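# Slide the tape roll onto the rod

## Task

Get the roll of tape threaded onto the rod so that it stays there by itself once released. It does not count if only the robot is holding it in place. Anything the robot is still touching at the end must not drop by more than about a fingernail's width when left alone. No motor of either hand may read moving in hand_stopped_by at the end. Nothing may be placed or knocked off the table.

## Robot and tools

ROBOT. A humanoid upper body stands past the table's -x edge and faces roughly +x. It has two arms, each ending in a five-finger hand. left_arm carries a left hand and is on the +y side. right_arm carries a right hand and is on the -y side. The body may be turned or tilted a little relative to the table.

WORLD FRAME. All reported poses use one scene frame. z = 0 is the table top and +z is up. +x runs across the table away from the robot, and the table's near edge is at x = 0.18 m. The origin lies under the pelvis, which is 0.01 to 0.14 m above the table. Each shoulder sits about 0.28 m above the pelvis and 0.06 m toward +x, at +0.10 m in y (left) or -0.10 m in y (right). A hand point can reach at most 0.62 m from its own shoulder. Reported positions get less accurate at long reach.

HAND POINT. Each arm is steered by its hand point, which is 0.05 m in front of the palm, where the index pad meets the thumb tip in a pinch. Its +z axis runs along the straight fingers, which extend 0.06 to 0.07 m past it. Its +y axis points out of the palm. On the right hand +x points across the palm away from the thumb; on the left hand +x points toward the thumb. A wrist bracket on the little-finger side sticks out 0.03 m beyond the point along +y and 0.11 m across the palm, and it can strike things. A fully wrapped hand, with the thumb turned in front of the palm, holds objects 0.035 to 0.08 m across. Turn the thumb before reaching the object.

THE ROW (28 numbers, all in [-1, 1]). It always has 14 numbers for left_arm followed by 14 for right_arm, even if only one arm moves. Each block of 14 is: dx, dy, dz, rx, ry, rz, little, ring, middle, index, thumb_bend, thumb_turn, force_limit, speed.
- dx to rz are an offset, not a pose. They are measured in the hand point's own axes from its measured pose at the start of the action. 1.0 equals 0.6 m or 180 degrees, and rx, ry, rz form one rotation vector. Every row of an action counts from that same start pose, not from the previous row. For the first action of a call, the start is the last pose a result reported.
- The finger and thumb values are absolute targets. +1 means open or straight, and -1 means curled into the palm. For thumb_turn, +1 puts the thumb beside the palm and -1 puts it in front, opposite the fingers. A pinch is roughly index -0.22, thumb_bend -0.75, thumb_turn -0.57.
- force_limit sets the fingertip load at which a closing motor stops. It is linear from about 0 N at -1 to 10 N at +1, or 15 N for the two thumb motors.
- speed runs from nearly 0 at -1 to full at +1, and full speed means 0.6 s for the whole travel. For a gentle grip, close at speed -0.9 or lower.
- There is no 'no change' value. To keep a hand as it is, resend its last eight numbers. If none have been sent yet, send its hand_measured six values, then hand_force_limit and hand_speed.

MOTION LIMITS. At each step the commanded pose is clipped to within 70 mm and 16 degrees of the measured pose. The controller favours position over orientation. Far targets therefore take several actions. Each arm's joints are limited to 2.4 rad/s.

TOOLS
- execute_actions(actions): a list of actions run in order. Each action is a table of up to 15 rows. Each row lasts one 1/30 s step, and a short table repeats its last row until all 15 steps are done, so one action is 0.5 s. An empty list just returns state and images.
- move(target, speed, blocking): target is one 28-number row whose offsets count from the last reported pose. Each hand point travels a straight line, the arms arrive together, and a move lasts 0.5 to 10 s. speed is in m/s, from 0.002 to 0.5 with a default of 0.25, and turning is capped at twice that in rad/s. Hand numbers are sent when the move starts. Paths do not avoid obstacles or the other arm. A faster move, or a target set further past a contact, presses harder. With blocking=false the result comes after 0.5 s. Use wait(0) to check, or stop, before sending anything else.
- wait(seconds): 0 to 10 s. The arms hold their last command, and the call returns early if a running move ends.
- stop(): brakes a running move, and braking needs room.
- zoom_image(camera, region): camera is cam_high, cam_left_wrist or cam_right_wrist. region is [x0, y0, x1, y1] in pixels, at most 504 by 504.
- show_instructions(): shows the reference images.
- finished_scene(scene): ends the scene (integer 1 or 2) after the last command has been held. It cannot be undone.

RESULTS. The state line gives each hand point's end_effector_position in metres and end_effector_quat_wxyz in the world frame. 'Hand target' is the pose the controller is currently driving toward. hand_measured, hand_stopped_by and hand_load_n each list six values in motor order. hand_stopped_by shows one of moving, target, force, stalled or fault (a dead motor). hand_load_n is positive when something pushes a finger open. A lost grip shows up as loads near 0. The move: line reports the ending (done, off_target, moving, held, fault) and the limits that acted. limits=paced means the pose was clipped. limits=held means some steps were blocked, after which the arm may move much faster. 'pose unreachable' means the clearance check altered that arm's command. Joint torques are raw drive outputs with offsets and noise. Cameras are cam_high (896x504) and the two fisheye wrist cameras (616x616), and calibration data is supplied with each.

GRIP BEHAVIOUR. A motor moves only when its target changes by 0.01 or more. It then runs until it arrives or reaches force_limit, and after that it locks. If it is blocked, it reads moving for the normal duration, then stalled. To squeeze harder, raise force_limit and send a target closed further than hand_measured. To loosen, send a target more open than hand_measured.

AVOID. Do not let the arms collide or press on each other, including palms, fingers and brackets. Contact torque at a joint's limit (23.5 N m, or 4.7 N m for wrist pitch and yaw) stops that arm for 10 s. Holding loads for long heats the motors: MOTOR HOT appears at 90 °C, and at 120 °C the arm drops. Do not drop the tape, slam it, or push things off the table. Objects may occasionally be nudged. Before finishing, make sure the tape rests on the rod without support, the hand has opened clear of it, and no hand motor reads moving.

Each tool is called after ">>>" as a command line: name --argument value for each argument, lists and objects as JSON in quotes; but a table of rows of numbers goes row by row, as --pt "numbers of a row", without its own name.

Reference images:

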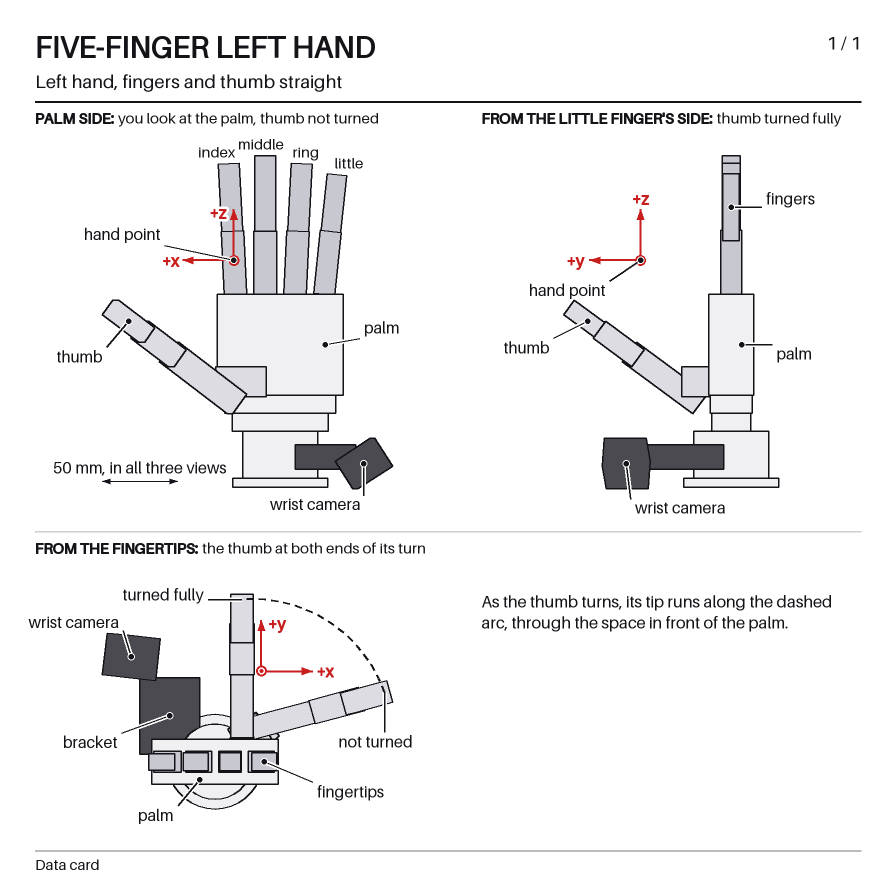

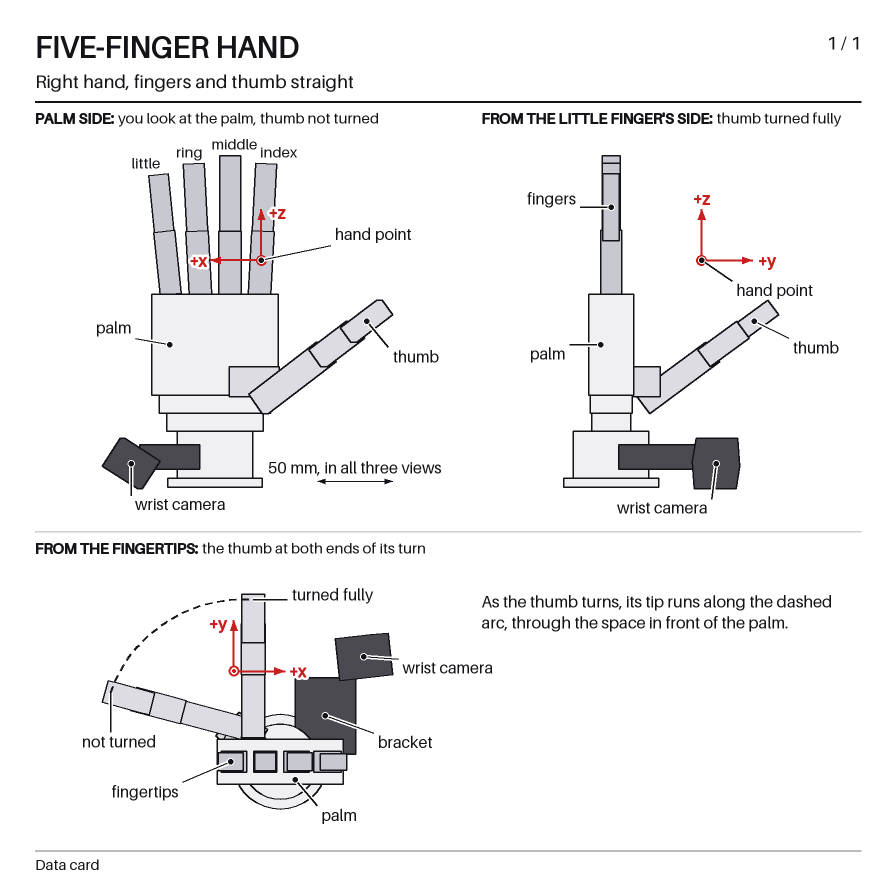

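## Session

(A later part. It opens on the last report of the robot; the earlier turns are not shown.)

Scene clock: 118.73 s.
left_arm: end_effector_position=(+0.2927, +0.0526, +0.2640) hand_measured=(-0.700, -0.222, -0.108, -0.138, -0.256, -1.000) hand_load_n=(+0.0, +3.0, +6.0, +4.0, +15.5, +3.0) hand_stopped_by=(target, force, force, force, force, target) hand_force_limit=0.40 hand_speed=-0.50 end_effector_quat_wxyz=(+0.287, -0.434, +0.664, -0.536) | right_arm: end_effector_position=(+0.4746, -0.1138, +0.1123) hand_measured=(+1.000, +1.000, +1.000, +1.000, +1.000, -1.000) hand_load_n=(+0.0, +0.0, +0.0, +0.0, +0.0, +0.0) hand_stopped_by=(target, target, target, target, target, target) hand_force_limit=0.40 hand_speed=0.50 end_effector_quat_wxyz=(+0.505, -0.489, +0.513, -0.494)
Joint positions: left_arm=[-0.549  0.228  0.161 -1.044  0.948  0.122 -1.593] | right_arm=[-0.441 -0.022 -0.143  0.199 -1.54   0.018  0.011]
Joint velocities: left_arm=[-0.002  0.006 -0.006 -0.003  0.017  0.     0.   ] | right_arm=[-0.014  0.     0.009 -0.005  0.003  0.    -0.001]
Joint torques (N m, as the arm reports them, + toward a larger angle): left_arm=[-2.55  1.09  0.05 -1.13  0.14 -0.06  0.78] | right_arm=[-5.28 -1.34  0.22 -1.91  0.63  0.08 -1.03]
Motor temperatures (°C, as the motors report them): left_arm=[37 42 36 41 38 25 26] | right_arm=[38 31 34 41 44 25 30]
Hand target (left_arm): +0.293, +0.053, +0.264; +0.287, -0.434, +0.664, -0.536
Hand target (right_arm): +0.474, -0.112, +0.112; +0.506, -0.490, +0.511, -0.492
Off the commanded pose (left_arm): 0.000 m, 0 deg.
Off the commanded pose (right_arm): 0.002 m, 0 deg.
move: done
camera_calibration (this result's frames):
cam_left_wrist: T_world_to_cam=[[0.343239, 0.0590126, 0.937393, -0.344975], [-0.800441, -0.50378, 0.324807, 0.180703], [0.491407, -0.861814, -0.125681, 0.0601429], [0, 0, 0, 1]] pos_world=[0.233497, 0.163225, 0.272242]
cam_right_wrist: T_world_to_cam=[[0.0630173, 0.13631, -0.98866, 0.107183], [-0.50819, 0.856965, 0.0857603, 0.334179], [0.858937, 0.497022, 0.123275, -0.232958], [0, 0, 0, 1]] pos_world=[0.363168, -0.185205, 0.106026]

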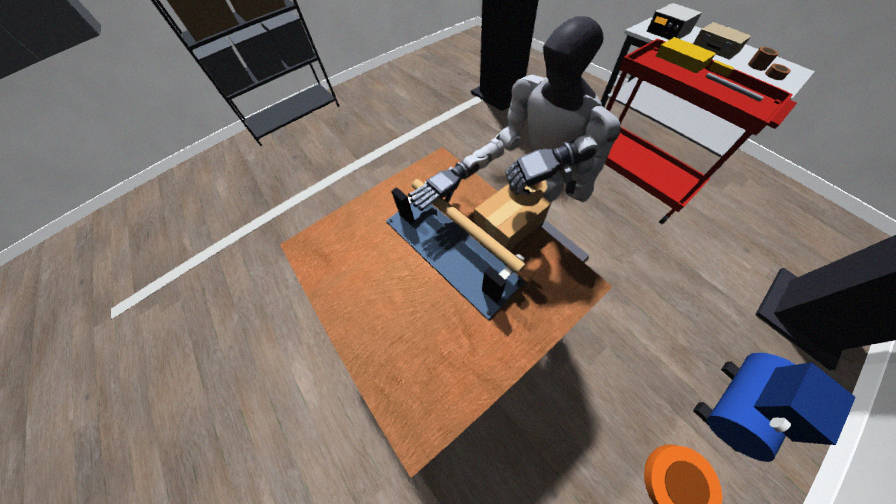

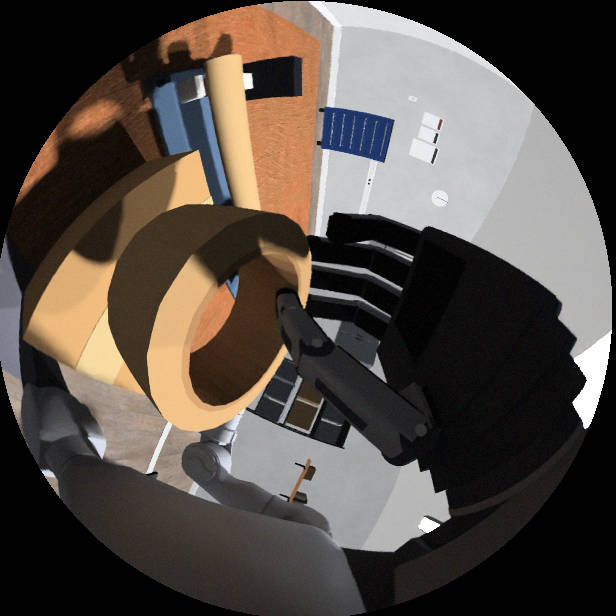

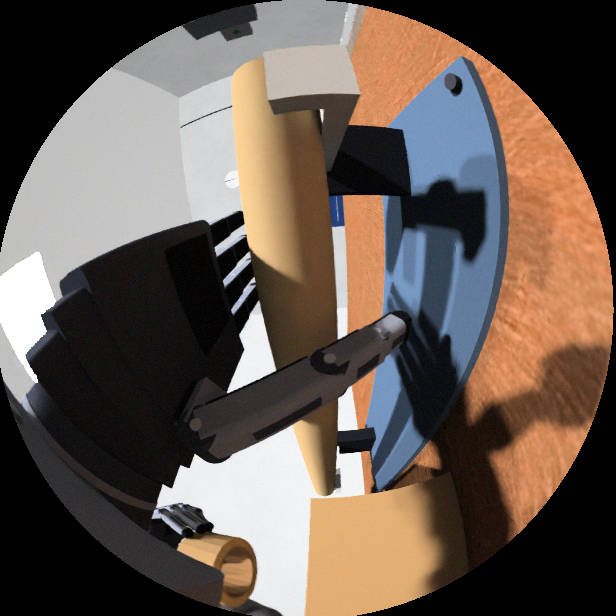

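>>> move --target '[0,0,0,0,0,0,-0.7,-0.7,-0.7,-0.7,-0.3,-1,0.4,-0.5,0,0,0,0,0,0,-0.9,-0.9,-0.9,-0.9,-0.7,-1,0.4,-0.5]'

>>> move --target '[0,0,0,0,0,0,-0.7,-0.7,-0.7,-0.7,-0.3,-1,0.4,-0.5,0,-0.2,-0.05,0,0,0,-0.9,-0.9,-0.9,-0.9,-0.7,-1,0.4,-0.5]' --speed 0.08

Scene clock: 127.80 s.
left_arm: end_effector_position=(+0.2927, +0.0526, +0.2640) hand_measured=(-0.700, -0.222, -0.108, -0.138, -0.256, -1.000) hand_load_n=(+0.0, +3.0, +6.0, +3.5, +15.5, +3.0) hand_stopped_by=(target, force, force, force, force, target) hand_force_limit=0.40 hand_speed=-0.50 end_effector_quat_wxyz=(+0.287, -0.434, +0.664, -0.536) | right_arm: end_effector_position=(+0.4749, -0.1125, +0.1132) hand_measured=(-0.384, -0.384, -0.384, -0.384, +0.142, -1.000) hand_load_n=(+0.0, +0.0, +0.0, +0.5, +1.0, -0.5) hand_stopped_by=(force, force, force, force, force, target) hand_force_limit=0.40 hand_speed=-0.50 end_effector_quat_wxyz=(+0.507, -0.489, +0.512, -0.493)
Joint positions: left_arm=[-0.549  0.228  0.161 -1.044  0.948  0.122 -1.593] | right_arm=[-0.443 -0.021 -0.144  0.199 -1.54   0.015  0.011]
Joint velocities: left_arm=[ 0.003 -0.005  0.008  0.003 -0.003  0.     0.   ] | right_arm=[ 0.    -0.006 -0.006  0.006 -0.02   0.     0.   ]
Joint torques (N m, as the arm reports them, + toward a larger angle): left_arm=[-2.54  1.08  0.04 -1.14  0.13 -0.06  0.78] | right_arm=[-6.39 -1.14  0.07 -3.05  0.53  0.31 -1.33]
Motor temperatures (°C, as the motors report them): left_arm=[38 43 37 41 38 25 27] | right_arm=[39 31 34 42 44 25 30]
Hand target (left_arm): +0.293, +0.053, +0.264; +0.287, -0.434, +0.664, -0.536
Hand target (right_arm): +0.475, -0.114, +0.112; +0.505, -0.489, +0.513, -0.494
Off the commanded pose (left_arm): 0.000 m, 0 deg.
Off the commanded pose (right_arm): 0.001 m, 0 deg.
move: done
camera_calibration (this result's frames):
cam_left_wrist: T_world_to_cam=[[0.343239, 0.0590124, 0.937392, -0.344975], [-0.800441, -0.50378, 0.324807, 0.180703], [0.491407, -0.861814, -0.125681, 0.060143], [0, 0, 0, 1]] pos_world=[0.233497, 0.163225, 0.272242]
cam_right_wrist: T_world_to_cam=[[0.0643082, 0.13784, -0.988365, 0.107332], [-0.511449, 0.855003, 0.0859632, 0.334535], [0.856904, 0.49997, 0.125482, -0.232874], [0, 0, 0, 1]] pos_world=[0.363746, -0.184393, 0.106547]

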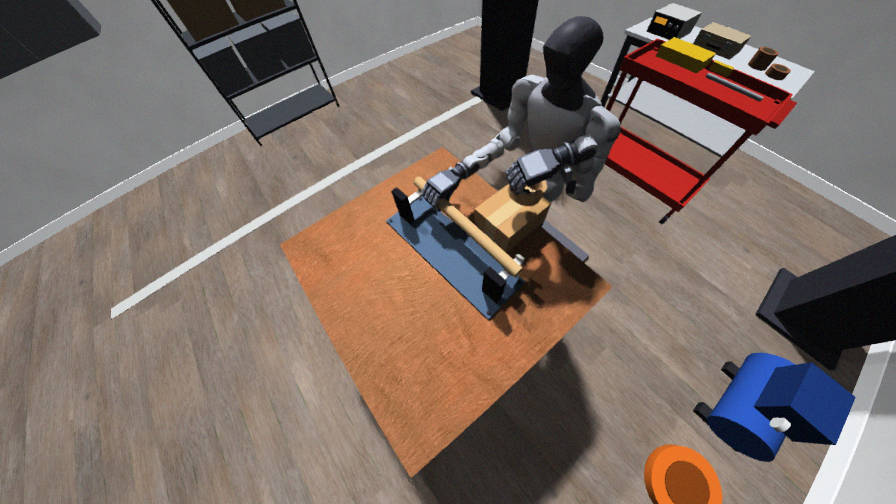

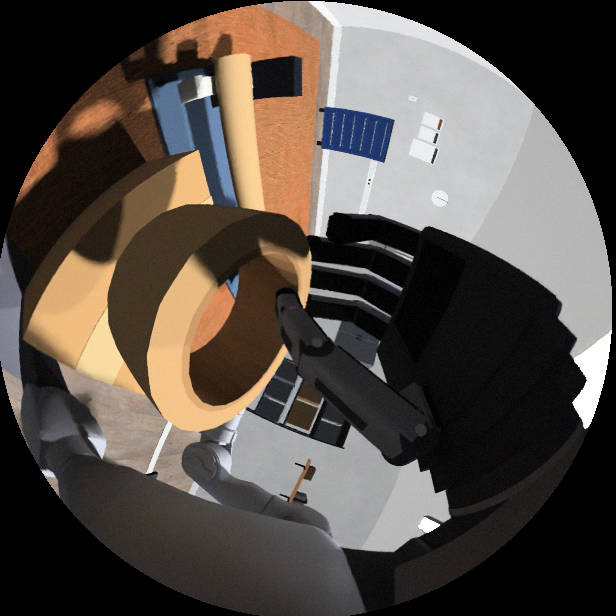

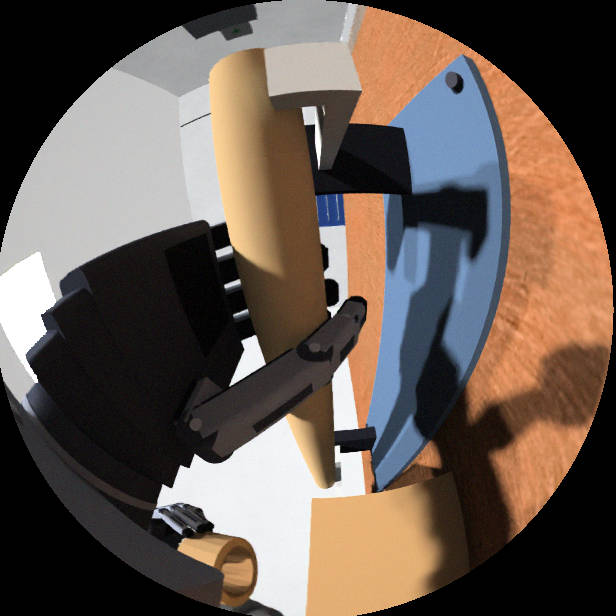

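Scene clock: 129.70 s.
left_arm: end_effector_position=(+0.2927, +0.0526, +0.2640) hand_measured=(-0.700, -0.222, -0.108, -0.138, -0.256, -1.000) hand_load_n=(+0.0, +3.0, +6.0, +3.5, +15.5, +3.0) hand_stopped_by=(target, force, force, force, force, target) hand_force_limit=0.40 hand_speed=-0.50 end_effector_quat_wxyz=(+0.287, -0.434, +0.664, -0.536) | right_arm: end_effector_position=(+0.4431, -0.1161, +0.2335) hand_measured=(-0.384, -0.384, -0.384, -0.384, +0.142, -1.000) hand_load_n=(+0.0, +0.0, +0.0, +1.5, +2.5, -1.0) hand_stopped_by=(force, force, force, force, force, target) hand_force_limit=0.40 hand_speed=-0.50 end_effector_quat_wxyz=(+0.511, -0.486, +0.513, -0.490)
Joint positions: left_arm=[-0.549  0.228  0.161 -1.044  0.948  0.122 -1.593] | right_arm=[-0.465 -0.033 -0.161 -0.462 -1.534  0.03   0.691]
Joint velocities: left_arm=[ 0.002  0.     0.    -0.003  0.003  0.     0.   ] | right_arm=[-0.008 -0.006  0.006  0.002 -0.009  0.     0.   ]
Joint torques (N m, as the arm reports them, + toward a larger angle): left_arm=[-2.54  1.09  0.04 -1.16  0.12 -0.06  0.78] | right_arm=[-6.42 -1.57 -0.55 -2.94  0.84  0.48 -1.42]
Motor temperatures (°C, as the motors report them): left_arm=[38 43 37 41 38 25 27] | right_arm=[40 31 34 42 44 25 31]
Hand target (left_arm): +0.293, +0.053, +0.264; +0.287, -0.434, +0.664, -0.536
Hand target (right_arm): +0.443, -0.117, +0.233; +0.510, -0.486, +0.514, -0.489
Off the commanded pose (left_arm): 0.000 m, 0 deg.
Off the commanded pose (right_arm): 0.002 m, 1 deg.
move: done
camera_calibration (this result's frames):
cam_left_wrist: T_world_to_cam=[[0.343239, 0.0590124, 0.937392, -0.344975], [-0.800441, -0.50378, 0.324807, 0.180703], [0.491407, -0.861814, -0.125681, 0.060143], [0, 0, 0, 1]] pos_world=[0.233497, 0.163225, 0.272242]
cam_right_wrist: T_world_to_cam=[[0.0670292, 0.148195, -0.986684, 0.228375], [-0.513504, 0.853007, 0.0932331, 0.309926], [0.855465, 0.500417, 0.133275, -0.220085], [0, 0, 0, 1]] pos_world=[0.332116, -0.188079, 0.225771]

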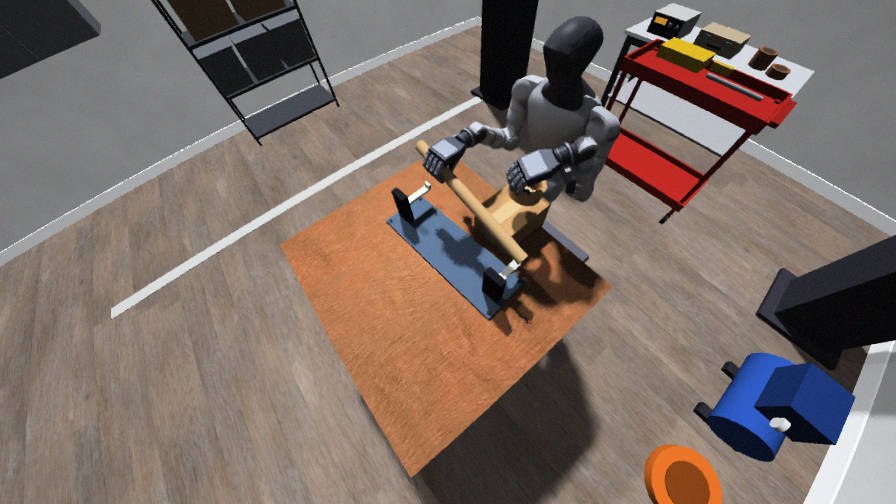

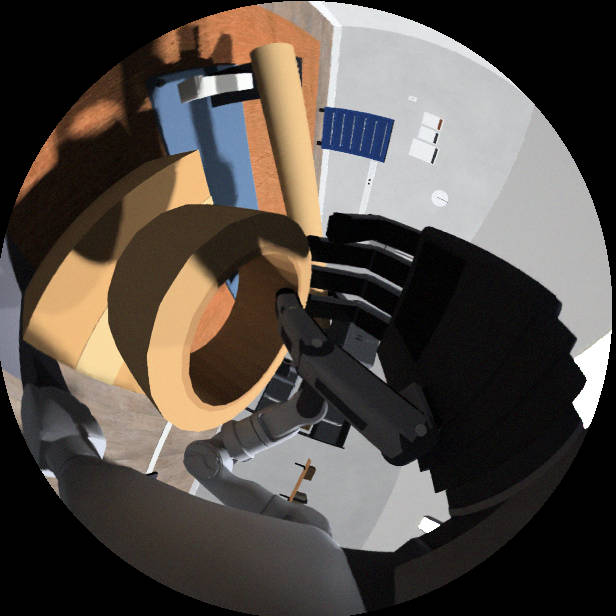

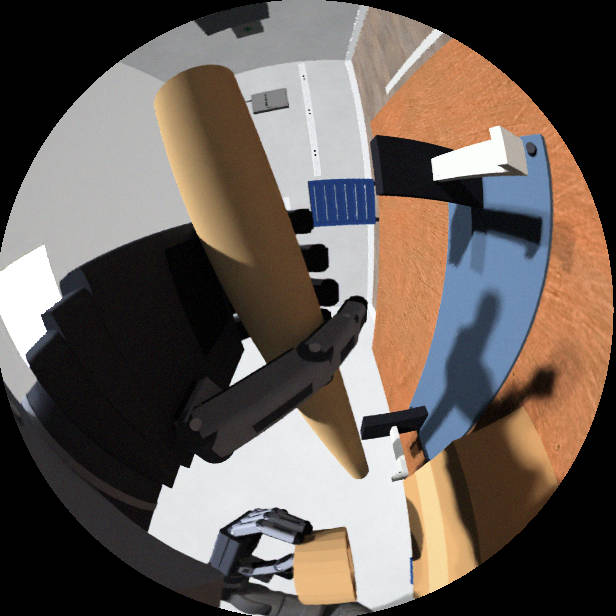

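>>> move --target '[0,0,0,0,0,0,-0.7,-0.7,-0.7,-0.7,-0.3,-1,0.4,-0.5,0,0,0,0,0,0.1,-1,-1,-1,-1,-0.9,-1,1,-0.5]' --speed 0.08

Scene clock: 136.50 s.
left_arm: end_effector_position=(+0.2927, +0.0526, +0.2640) hand_measured=(-0.700, -0.222, -0.108, -0.138, -0.256, -1.000) hand_load_n=(+0.0, +3.0, +6.0, +3.5, +15.5, +3.0) hand_stopped_by=(target, force, force, force, force, target) hand_force_limit=0.40 hand_speed=-0.50 end_effector_quat_wxyz=(+0.287, -0.434, +0.664, -0.536) | right_arm: end_effector_position=(+0.4431, -0.1152, +0.2334) hand_measured=(-0.810, -0.704, -0.512, -0.424, -0.058, -1.000) hand_load_n=(+6.0, +2.5, +2.0, +0.0, +15.5, +3.5) hand_stopped_by=(force, force, force, force, force, target) hand_force_limit=1.00 hand_speed=-0.50 end_effector_quat_wxyz=(+0.579, -0.405, +0.580, -0.405)
Joint positions: left_arm=[-0.549  0.228  0.161 -1.044  0.948  0.122 -1.593] | right_arm=[-0.448  0.021 -0.256 -0.433 -1.291  0.094  0.641]
Joint velocities: left_arm=[-0.002  0.003  0.002 -0.012  0.003  0.     0.   ] | right_arm=[-0.015 -0.002 -0.005 -0.002 -0.006  0.     0.   ]
Joint torques (N m, as the arm reports them, + toward a larger angle): left_arm=[-2.54  1.06  0.05 -1.15  0.13 -0.06  0.78] | right_arm=[-5.7  -1.41  0.06 -3.4   0.73  0.03 -1.69]
Motor temperatures (°C, as the motors report them): left_arm=[38 43 37 41 38 25 27] | right_arm=[41 31 34 43 44 25 32]
Hand target (left_arm): +0.293, +0.053, +0.264; +0.287, -0.434, +0.664, -0.536
Hand target (right_arm): +0.443, -0.116, +0.232; +0.580, -0.403, +0.583, -0.403
Off the commanded pose (left_arm): 0.000 m, 0 deg.
Off the commanded pose (right_arm): 0.001 m, 1 deg.
joint sent to its limit (right arm) — the command would take joint 2 (shoulder roll) past its upper limit, so that joint was sent only as far as its limit.
move: done
camera_calibration (this result's frames):
cam_left_wrist: T_world_to_cam=[[0.343239, 0.0590125, 0.937392, -0.344975], [-0.800441, -0.50378, 0.324807, 0.180703], [0.491407, -0.861814, -0.125681, 0.0601429], [0, 0, 0, 1]] pos_world=[0.233497, 0.163225, 0.272242]
cam_right_wrist: T_world_to_cam=[[0.0640058, 0.43634, -0.897503, 0.241866], [-0.518577, 0.78293, 0.343655, 0.244934], [0.852632, 0.443428, 0.276388, -0.25919], [0, 0, 0, 1]] pos_world=[0.33253, -0.182369, 0.204539]

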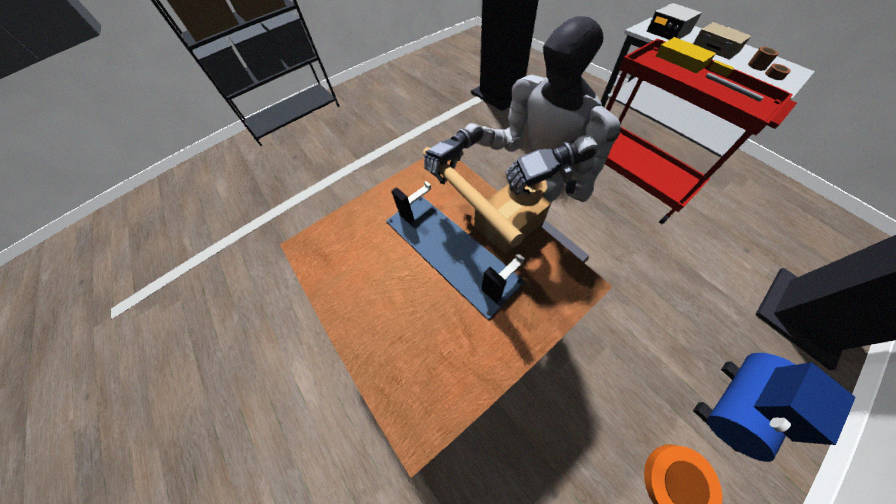

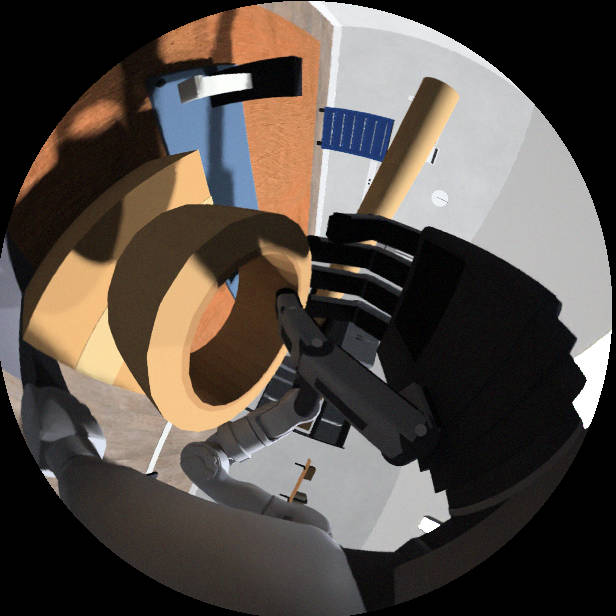

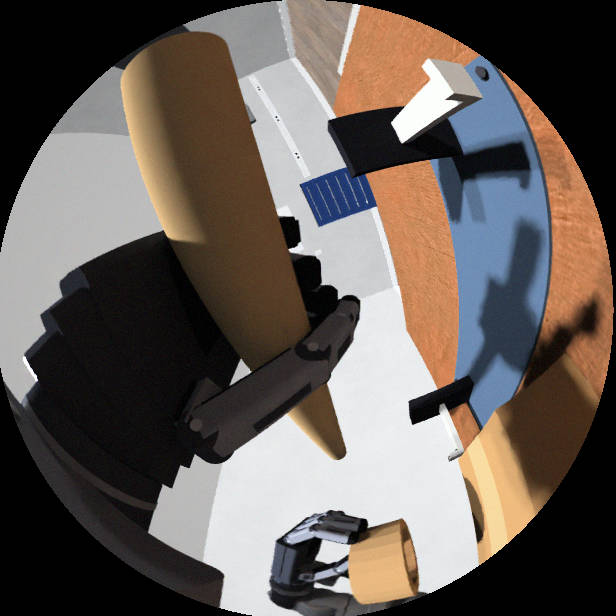

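>>> move --target '[-0.343,-0.147,-0.075,0,0,0,-0.7,-0.7,-0.7,-0.7,-0.3,-1,0.4,-0.5,0,0,0,0,0,0,-1,-1,-1,-1,-0.9,-1,1,-0.5]' --speed 0.1

Scene clock: 150.10 s.
left_arm: end_effector_position=(+0.3744, +0.2464, +0.3466) hand_measured=(-0.700, -0.222, -0.108, -0.138, -0.256, -1.000) hand_load_n=(+0.0, +3.0, +6.0, +3.5, +15.5, +3.0) hand_stopped_by=(target, force, force, force, force, target) hand_force_limit=0.40 hand_speed=-0.50 end_effector_quat_wxyz=(+0.289, -0.426, +0.664, -0.543) | right_arm: end_effector_position=(+0.4431, -0.1152, +0.2334) hand_measured=(-0.810, -0.704, -0.512, -0.424, -0.058, -1.000) hand_load_n=(+6.0, +2.5, +2.0, +0.0, +15.5, +3.5) hand_stopped_by=(force, force, force, force, force, target) hand_force_limit=1.00 hand_speed=-0.50 end_effector_quat_wxyz=(+0.579, -0.405, +0.580, -0.405)
Joint positions: left_arm=[-1.07   0.986  0.622  0.517  0.272 -0.722 -1.534] | right_arm=[-0.448  0.021 -0.256 -0.433 -1.291  0.094  0.641]
Joint velocities: left_arm=[-0.002  0.009  0.011  0.009  0.003 -0.01  -0.006] | right_arm=[-0.008 -0.002 -0.011  0.002  0.006  0.     0.   ]
Joint torques (N m, as the arm reports them, + toward a larger angle): left_arm=[-3.8   4.29  0.38 -1.41 -1.25 -0.19  0.71] | right_arm=[-6.44 -1.42  0.16 -2.89  0.41 -0.14 -1.63]
Motor temperatures (°C, as the motors report them): left_arm=[39 43 37 41 38 25 27] | right_arm=[42 31 34 44 45 25 33]
Hand target (left_arm): +0.374, +0.246, +0.347; +0.288, -0.424, +0.665, -0.543
Hand target (right_arm): +0.443, -0.115, +0.233; +0.579, -0.405, +0.580, -0.405
Off the commanded pose (left_arm): 0.006 m, 1 deg.
Off the commanded pose (right_arm): 0.000 m, 0 deg.
move: off_target (left_arm)
camera_calibration (this result's frames):
cam_left_wrist: T_world_to_cam=[[0.327683, 0.0584398, 0.942979, -0.457884], [-0.811817, -0.493145, 0.312667, 0.322706], [0.483297, -0.867982, -0.114153, 0.197941], [0, 0, 0, 1]] pos_world=[0.316355, 0.357709, 0.353471]
cam_right_wrist: T_world_to_cam=[[0.0640316, 0.436384, -0.897479, 0.241858], [-0.518605, 0.782904, 0.343673, 0.244933], [0.852613, 0.443431, 0.276441, -0.259201], [0, 0, 0, 1]] pos_world=[0.332535, -0.182364, 0.204539]

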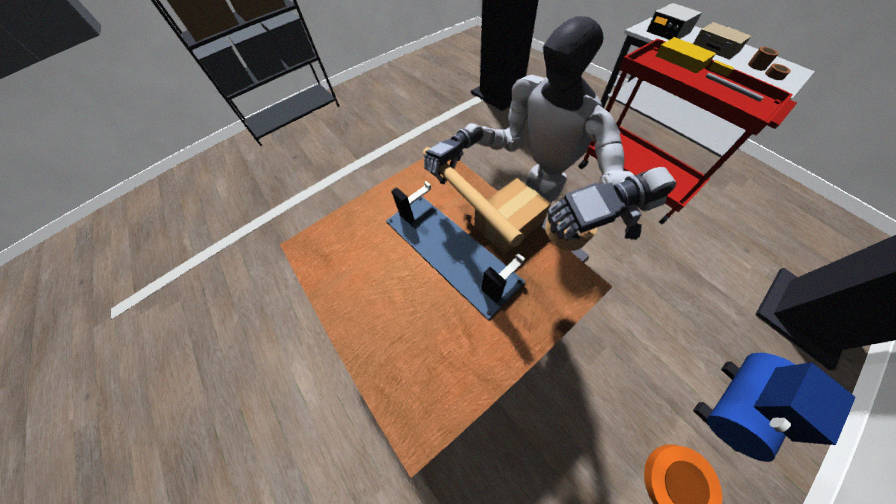

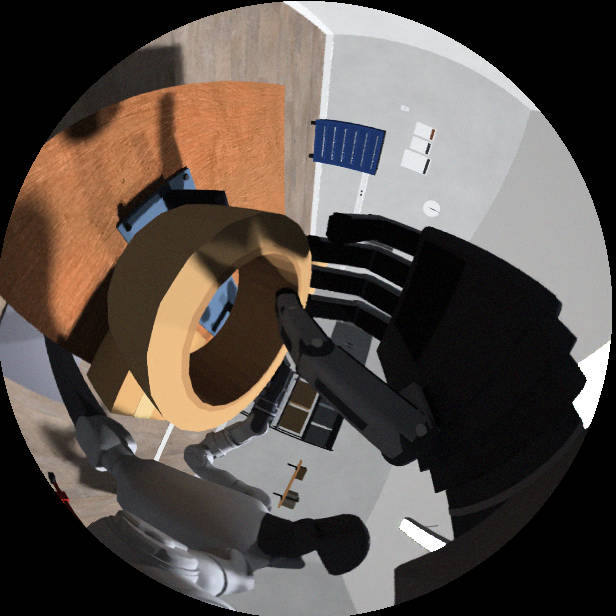

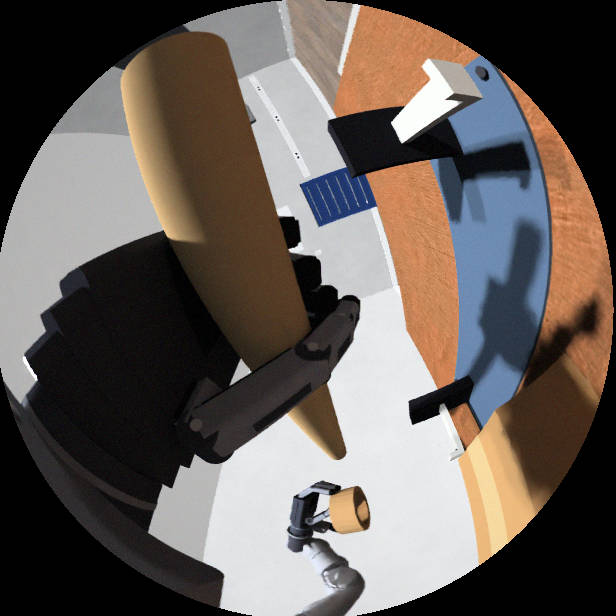

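>>> move --target '[0,0,0,0.019,0.10,-0.026,-0.7,-0.7,-0.7,-0.7,-0.3,-1,0.4,-0.5,0,0,0,0,0,0,-1,-1,-1,-1,-0.9,-1,1,-0.5]' --speed 0.1

Scene clock: 163.63 s.
left_arm: end_effector_position=(+0.3759, +0.2442, +0.3489) hand_measured=(-0.700, -0.222, -0.108, -0.138, -0.256, -1.000) hand_load_n=(+0.0, +3.0, +6.0, +3.5, +15.5, +3.0) hand_stopped_by=(target, force, force, force, force, target) hand_force_limit=0.40 hand_speed=-0.50 end_effector_quat_wxyz=(+0.220, -0.387, +0.644, -0.622) | right_arm: end_effector_position=(+0.4431, -0.1152, +0.2334) hand_measured=(-0.810, -0.704, -0.512, -0.424, -0.058, -1.000) hand_load_n=(+6.0, +2.5, +2.0, +0.0, +15.5, +3.5) hand_stopped_by=(force, force, force, force, force, target) hand_force_limit=1.00 hand_speed=-0.50 end_effector_quat_wxyz=(+0.579, -0.405, +0.580, -0.405)
Joint positions: left_arm=[-1.423  1.106  0.521  1.401  0.195 -1.243 -1.574] | right_arm=[-0.448  0.021 -0.256 -0.433 -1.291  0.094  0.641]
Joint velocities: left_arm=[ 0.005  0.015  0.026 -0.002  0.006  0.     0.   ] | right_arm=[-0.002  0.008  0.005  0.    -0.014  0.     0.   ]
Joint torques (N m, as the arm reports them, + toward a larger angle): left_arm=[-3.74  3.31  0.54 -1.74 -1.16 -0.18  0.84] | right_arm=[-6.54 -1.74  0.16 -3.25  0.92 -0.1  -1.51]
Motor temperatures (°C, as the motors report them): left_arm=[42 47 37 41 38 25 27] | right_arm=[44 31 34 44 45 25 34]
Hand target (left_arm): +0.376, +0.245, +0.348; +0.221, -0.388, +0.644, -0.621
Hand target (right_arm): +0.443, -0.115, +0.233; +0.579, -0.405, +0.580, -0.405
Off the commanded pose (left_arm): 0.004 m, 7 deg.
Off the commanded pose (right_arm): 0.000 m, 0 deg.
move: off_target (left_arm)
camera_calibration (this result's frames):
cam_left_wrist: T_world_to_cam=[[0.316512, 0.161129, 0.934803, -0.478433], [-0.884241, -0.306655, 0.35225, 0.290073], [0.34342, -0.938083, 0.0454168, 0.20957], [0, 0, 0, 1]] pos_world=[0.335954, 0.362636, 0.335545]
cam_right_wrist: T_world_to_cam=[[0.0640318, 0.436384, -0.897479, 0.241858], [-0.518605, 0.782904, 0.343673, 0.244934], [0.852613, 0.443431, 0.276442, -0.259201], [0, 0, 0, 1]] pos_world=[0.332535, -0.182364, 0.204539]

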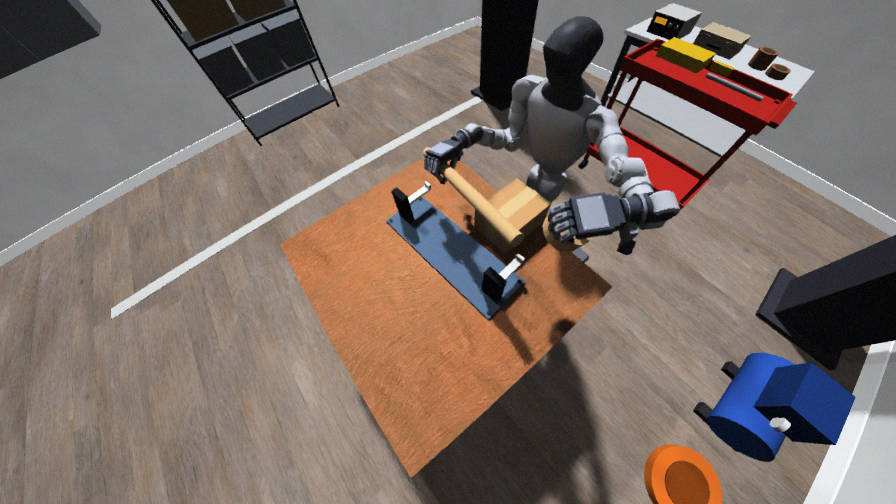

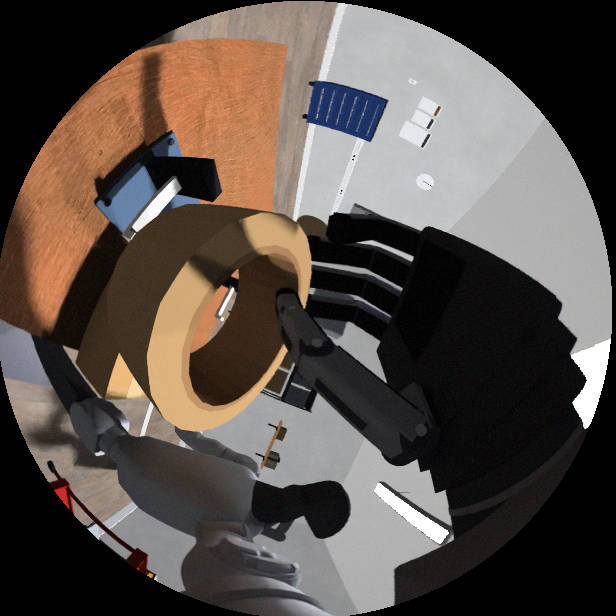

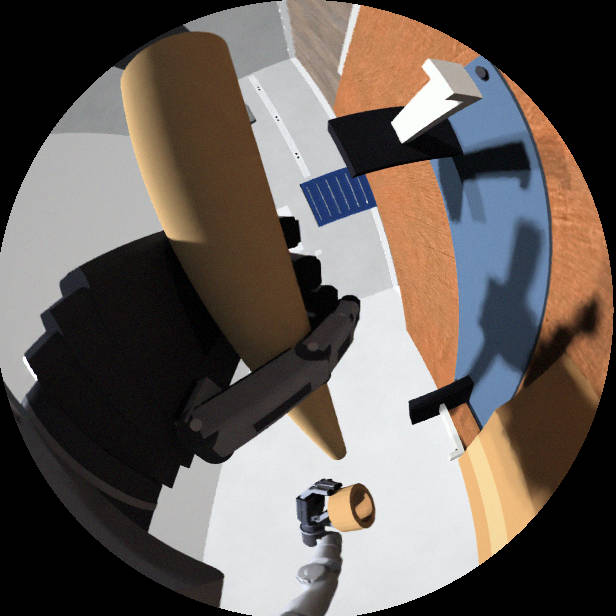

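>>> move --target '[0,0,0,0,0,0,-0.7,-0.7,-0.7,-0.7,-0.3,-1,0.4,-0.5,0,0.02,-0.13,0,0,0,-1,-1,-1,-1,-0.9,-1,1,-0.5]' --speed 0.08

Scene clock: 172.90 s.
left_arm: end_effector_position=(+0.3759, +0.2442, +0.3490) hand_measured=(-0.700, -0.222, -0.108, -0.138, -0.256, -1.000) hand_load_n=(+0.0, +3.5, +6.0, +3.5, +15.0, +2.5) hand_stopped_by=(target, force, force, force, force, target) hand_force_limit=0.40 hand_speed=-0.50 end_effector_quat_wxyz=(+0.220, -0.387, +0.644, -0.622) | right_arm: end_effector_position=(+0.3663, -0.1189, +0.2209) hand_measured=(-0.810, -0.704, -0.512, -0.424, -0.058, -1.000) hand_load_n=(+6.0, +3.0, +2.0, +0.0, +15.5, +3.5) hand_stopped_by=(force, force, force, force, force, target) hand_force_limit=1.00 hand_speed=-0.50 end_effector_quat_wxyz=(+0.572, -0.406, +0.580, -0.415)
Joint positions: left_arm=[-1.423  1.106  0.522  1.401  0.195 -1.243 -1.574] | right_arm=[-0.017  0.022 -0.114 -0.808 -1.255  0.138  0.596]
Joint velocities: left_arm=[-0.006  0.002  0.002  0.009 -0.003  0.     0.   ] | right_arm=[ 0.008  0.    -0.002 -0.008  0.003  0.    -0.005]
Joint torques (N m, as the arm reports them, + toward a larger angle): left_arm=[-3.89  3.25  0.26 -1.8  -1.35 -0.1   0.81] | right_arm=[-2.89 -0.66  0.75 -3.5   0.94 -0.16 -1.62]
Motor temperatures (°C, as the motors report them): left_arm=[43 47 37 41 38 25 27] | right_arm=[44 31 34 45 45 25 34]
Hand target (left_arm): +0.376, +0.244, +0.349; +0.220, -0.387, +0.644, -0.622
Hand target (right_arm): +0.366, -0.117, +0.222; +0.576, -0.405, +0.578, -0.412
Off the commanded pose (left_arm): 0.000 m, 0 deg.
Off the commanded pose (right_arm): 0.008 m, 1 deg.
joint sent to its limit (right arm) — the command would take joint 2 (shoulder roll) past its upper limit, so that joint was sent only as far as its limit.
move: off_target (right_arm)
camera_calibration (this result's frames):
cam_left_wrist: T_world_to_cam=[[0.315971, 0.16178, 0.934874, -0.478529], [-0.884428, -0.306458, 0.351953, 0.290139], [0.343438, -0.938036, 0.0462508, 0.209295], [0, 0, 0, 1]] pos_world=[0.335928, 0.362658, 0.335569]
cam_right_wrist: T_world_to_cam=[[0.0695654, 0.419644, -0.905019, 0.234871], [-0.505928, 0.79673, 0.330543, 0.212131], [0.859766, 0.43488, 0.267734, -0.190308], [0, 0, 0, 1]] pos_world=[0.254604, -0.184812, 0.193396]

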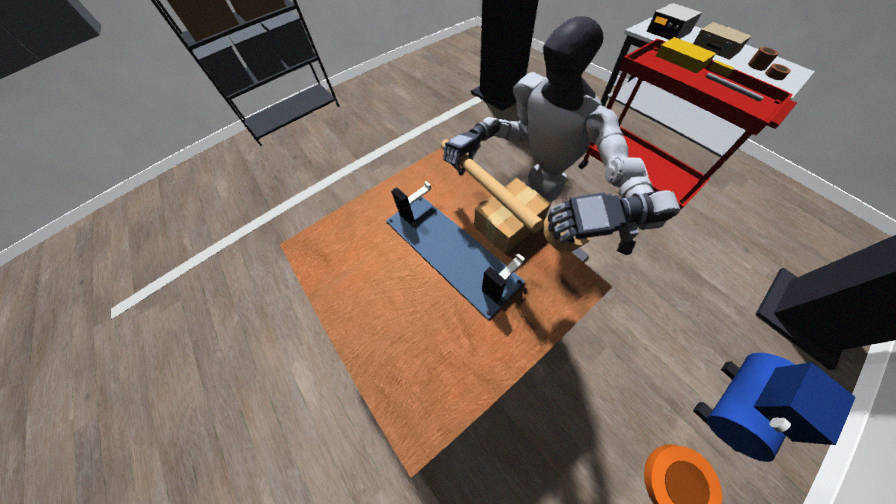

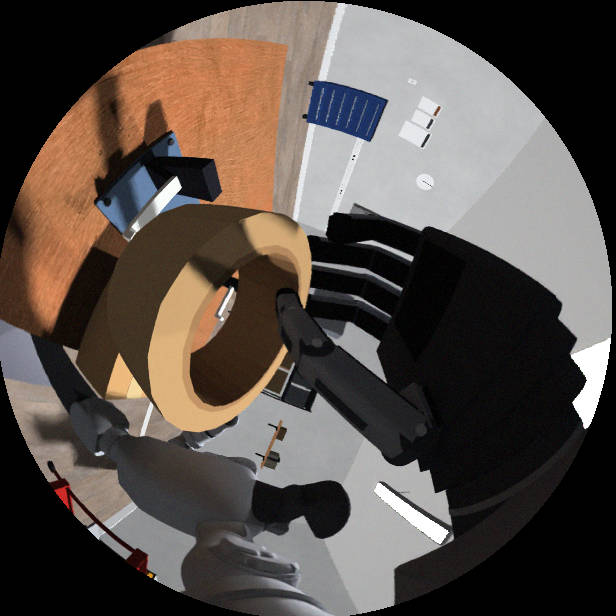

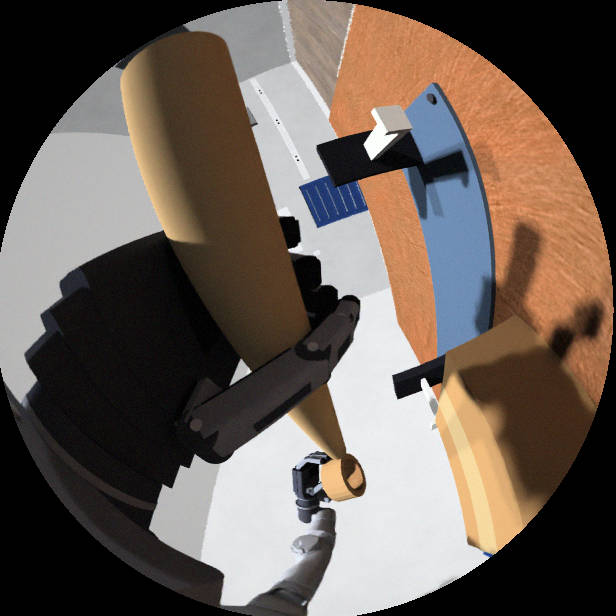

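>>> move --target '[0,0,0,0,0,0,-0.7,-0.7,-0.7,-0.7,-0.3,-1,0.4,-0.5,0,0.045,0,0,0,0,-1,-1,-1,-1,-0.9,-1,1,-0.5]' --speed 0.06

Scene clock: 176.77 s.
left_arm: end_effector_position=(+0.3759, +0.2442, +0.3490) hand_measured=(-0.700, -0.222, -0.108, -0.138, -0.256, -1.000) hand_load_n=(+0.0, +3.0, +6.0, +3.5, +15.0, +3.0) hand_stopped_by=(target, force, force, force, force, target) hand_force_limit=0.40 hand_speed=-0.50 end_effector_quat_wxyz=(+0.220, -0.387, +0.644, -0.622) | right_arm: end_effector_position=(+0.3670, -0.1117, +0.1959) hand_measured=(-0.810, -0.704, -0.512, -0.424, -0.058, -1.000) hand_load_n=(+6.0, +2.5, +2.0, +0.0, +15.5, +3.5) hand_stopped_by=(force, force, force, force, force, target) hand_force_limit=1.00 hand_speed=-0.50 end_effector_quat_wxyz=(+0.571, -0.406, +0.580, -0.416)
Joint positions: left_arm=[-1.423  1.106  0.522  1.401  0.195 -1.243 -1.574] | right_arm=[ 0.055  0.022 -0.044 -0.711 -1.265  0.125  0.425]
Joint velocities: left_arm=[ 0.008  0.005  0.     0.011 -0.015  0.     0.   ] | right_arm=[ 0.    -0.005  0.014  0.008  0.012  0.    -0.002]
Joint torques (N m, as the arm reports them, + toward a larger angle): left_arm=[-3.9   3.25  0.32 -1.8  -1.38 -0.1   0.81] | right_arm=[-2.84 -0.24  0.6  -2.71  0.55 -0.38 -1.69]
Motor temperatures (°C, as the motors report them): left_arm=[44 47 37 41 38 25 27] | right_arm=[43 31 34 45 45 25 34]
Hand target (left_arm): +0.376, +0.244, +0.349; +0.220, -0.387, +0.644, -0.622
Hand target (right_arm): +0.367, -0.111, +0.196; +0.571, -0.407, +0.579, -0.417
Off the commanded pose (left_arm): 0.000 m, 0 deg.
Off the commanded pose (right_arm): 0.002 m, 0 deg.
move: done
camera_calibration (this result's frames):
cam_left_wrist: T_world_to_cam=[[0.31597, 0.16178, 0.934874, -0.478529], [-0.884428, -0.306458, 0.351953, 0.290139], [0.343438, -0.938036, 0.0462516, 0.209295], [0, 0, 0, 1]] pos_world=[0.335928, 0.362658, 0.335569]
cam_right_wrist: T_world_to_cam=[[0.0702334, 0.417808, -0.905817, 0.208845], [-0.504297, 0.798345, 0.329135, 0.214891], [0.86067, 0.433684, 0.266769, -0.18765], [0, 0, 0, 1]] pos_world=[0.255205, -0.177433, 0.168506]

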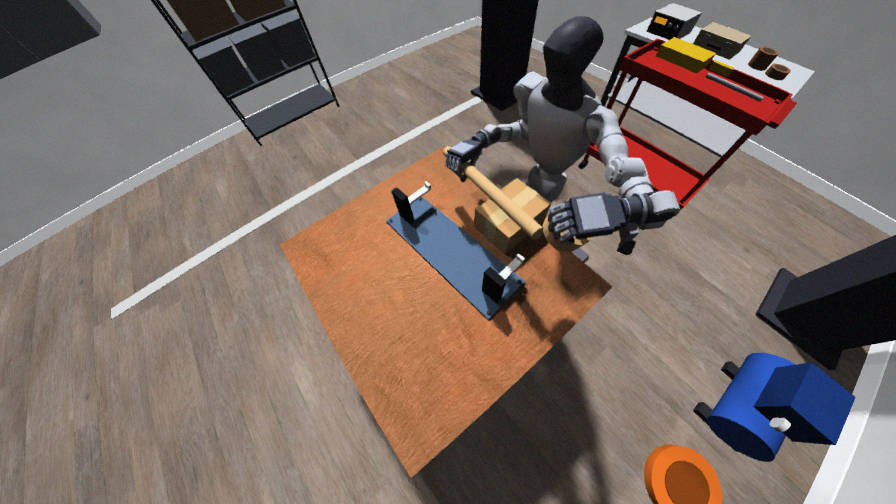

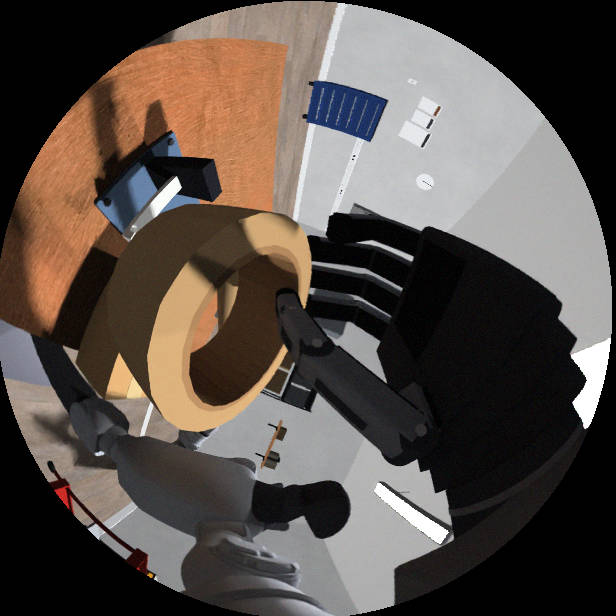

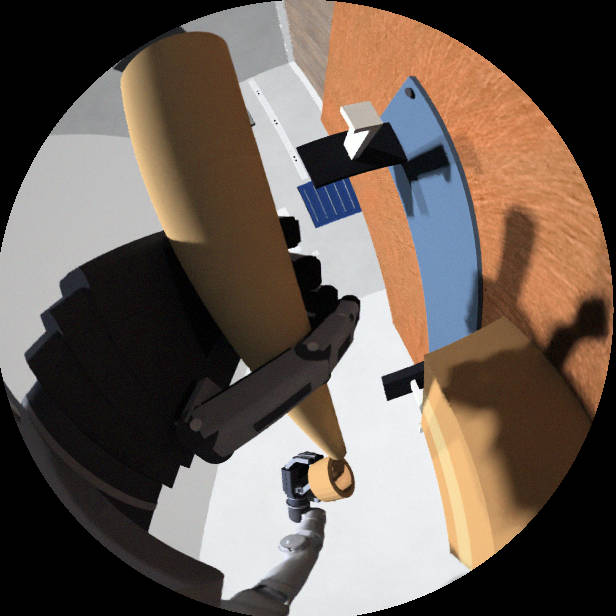

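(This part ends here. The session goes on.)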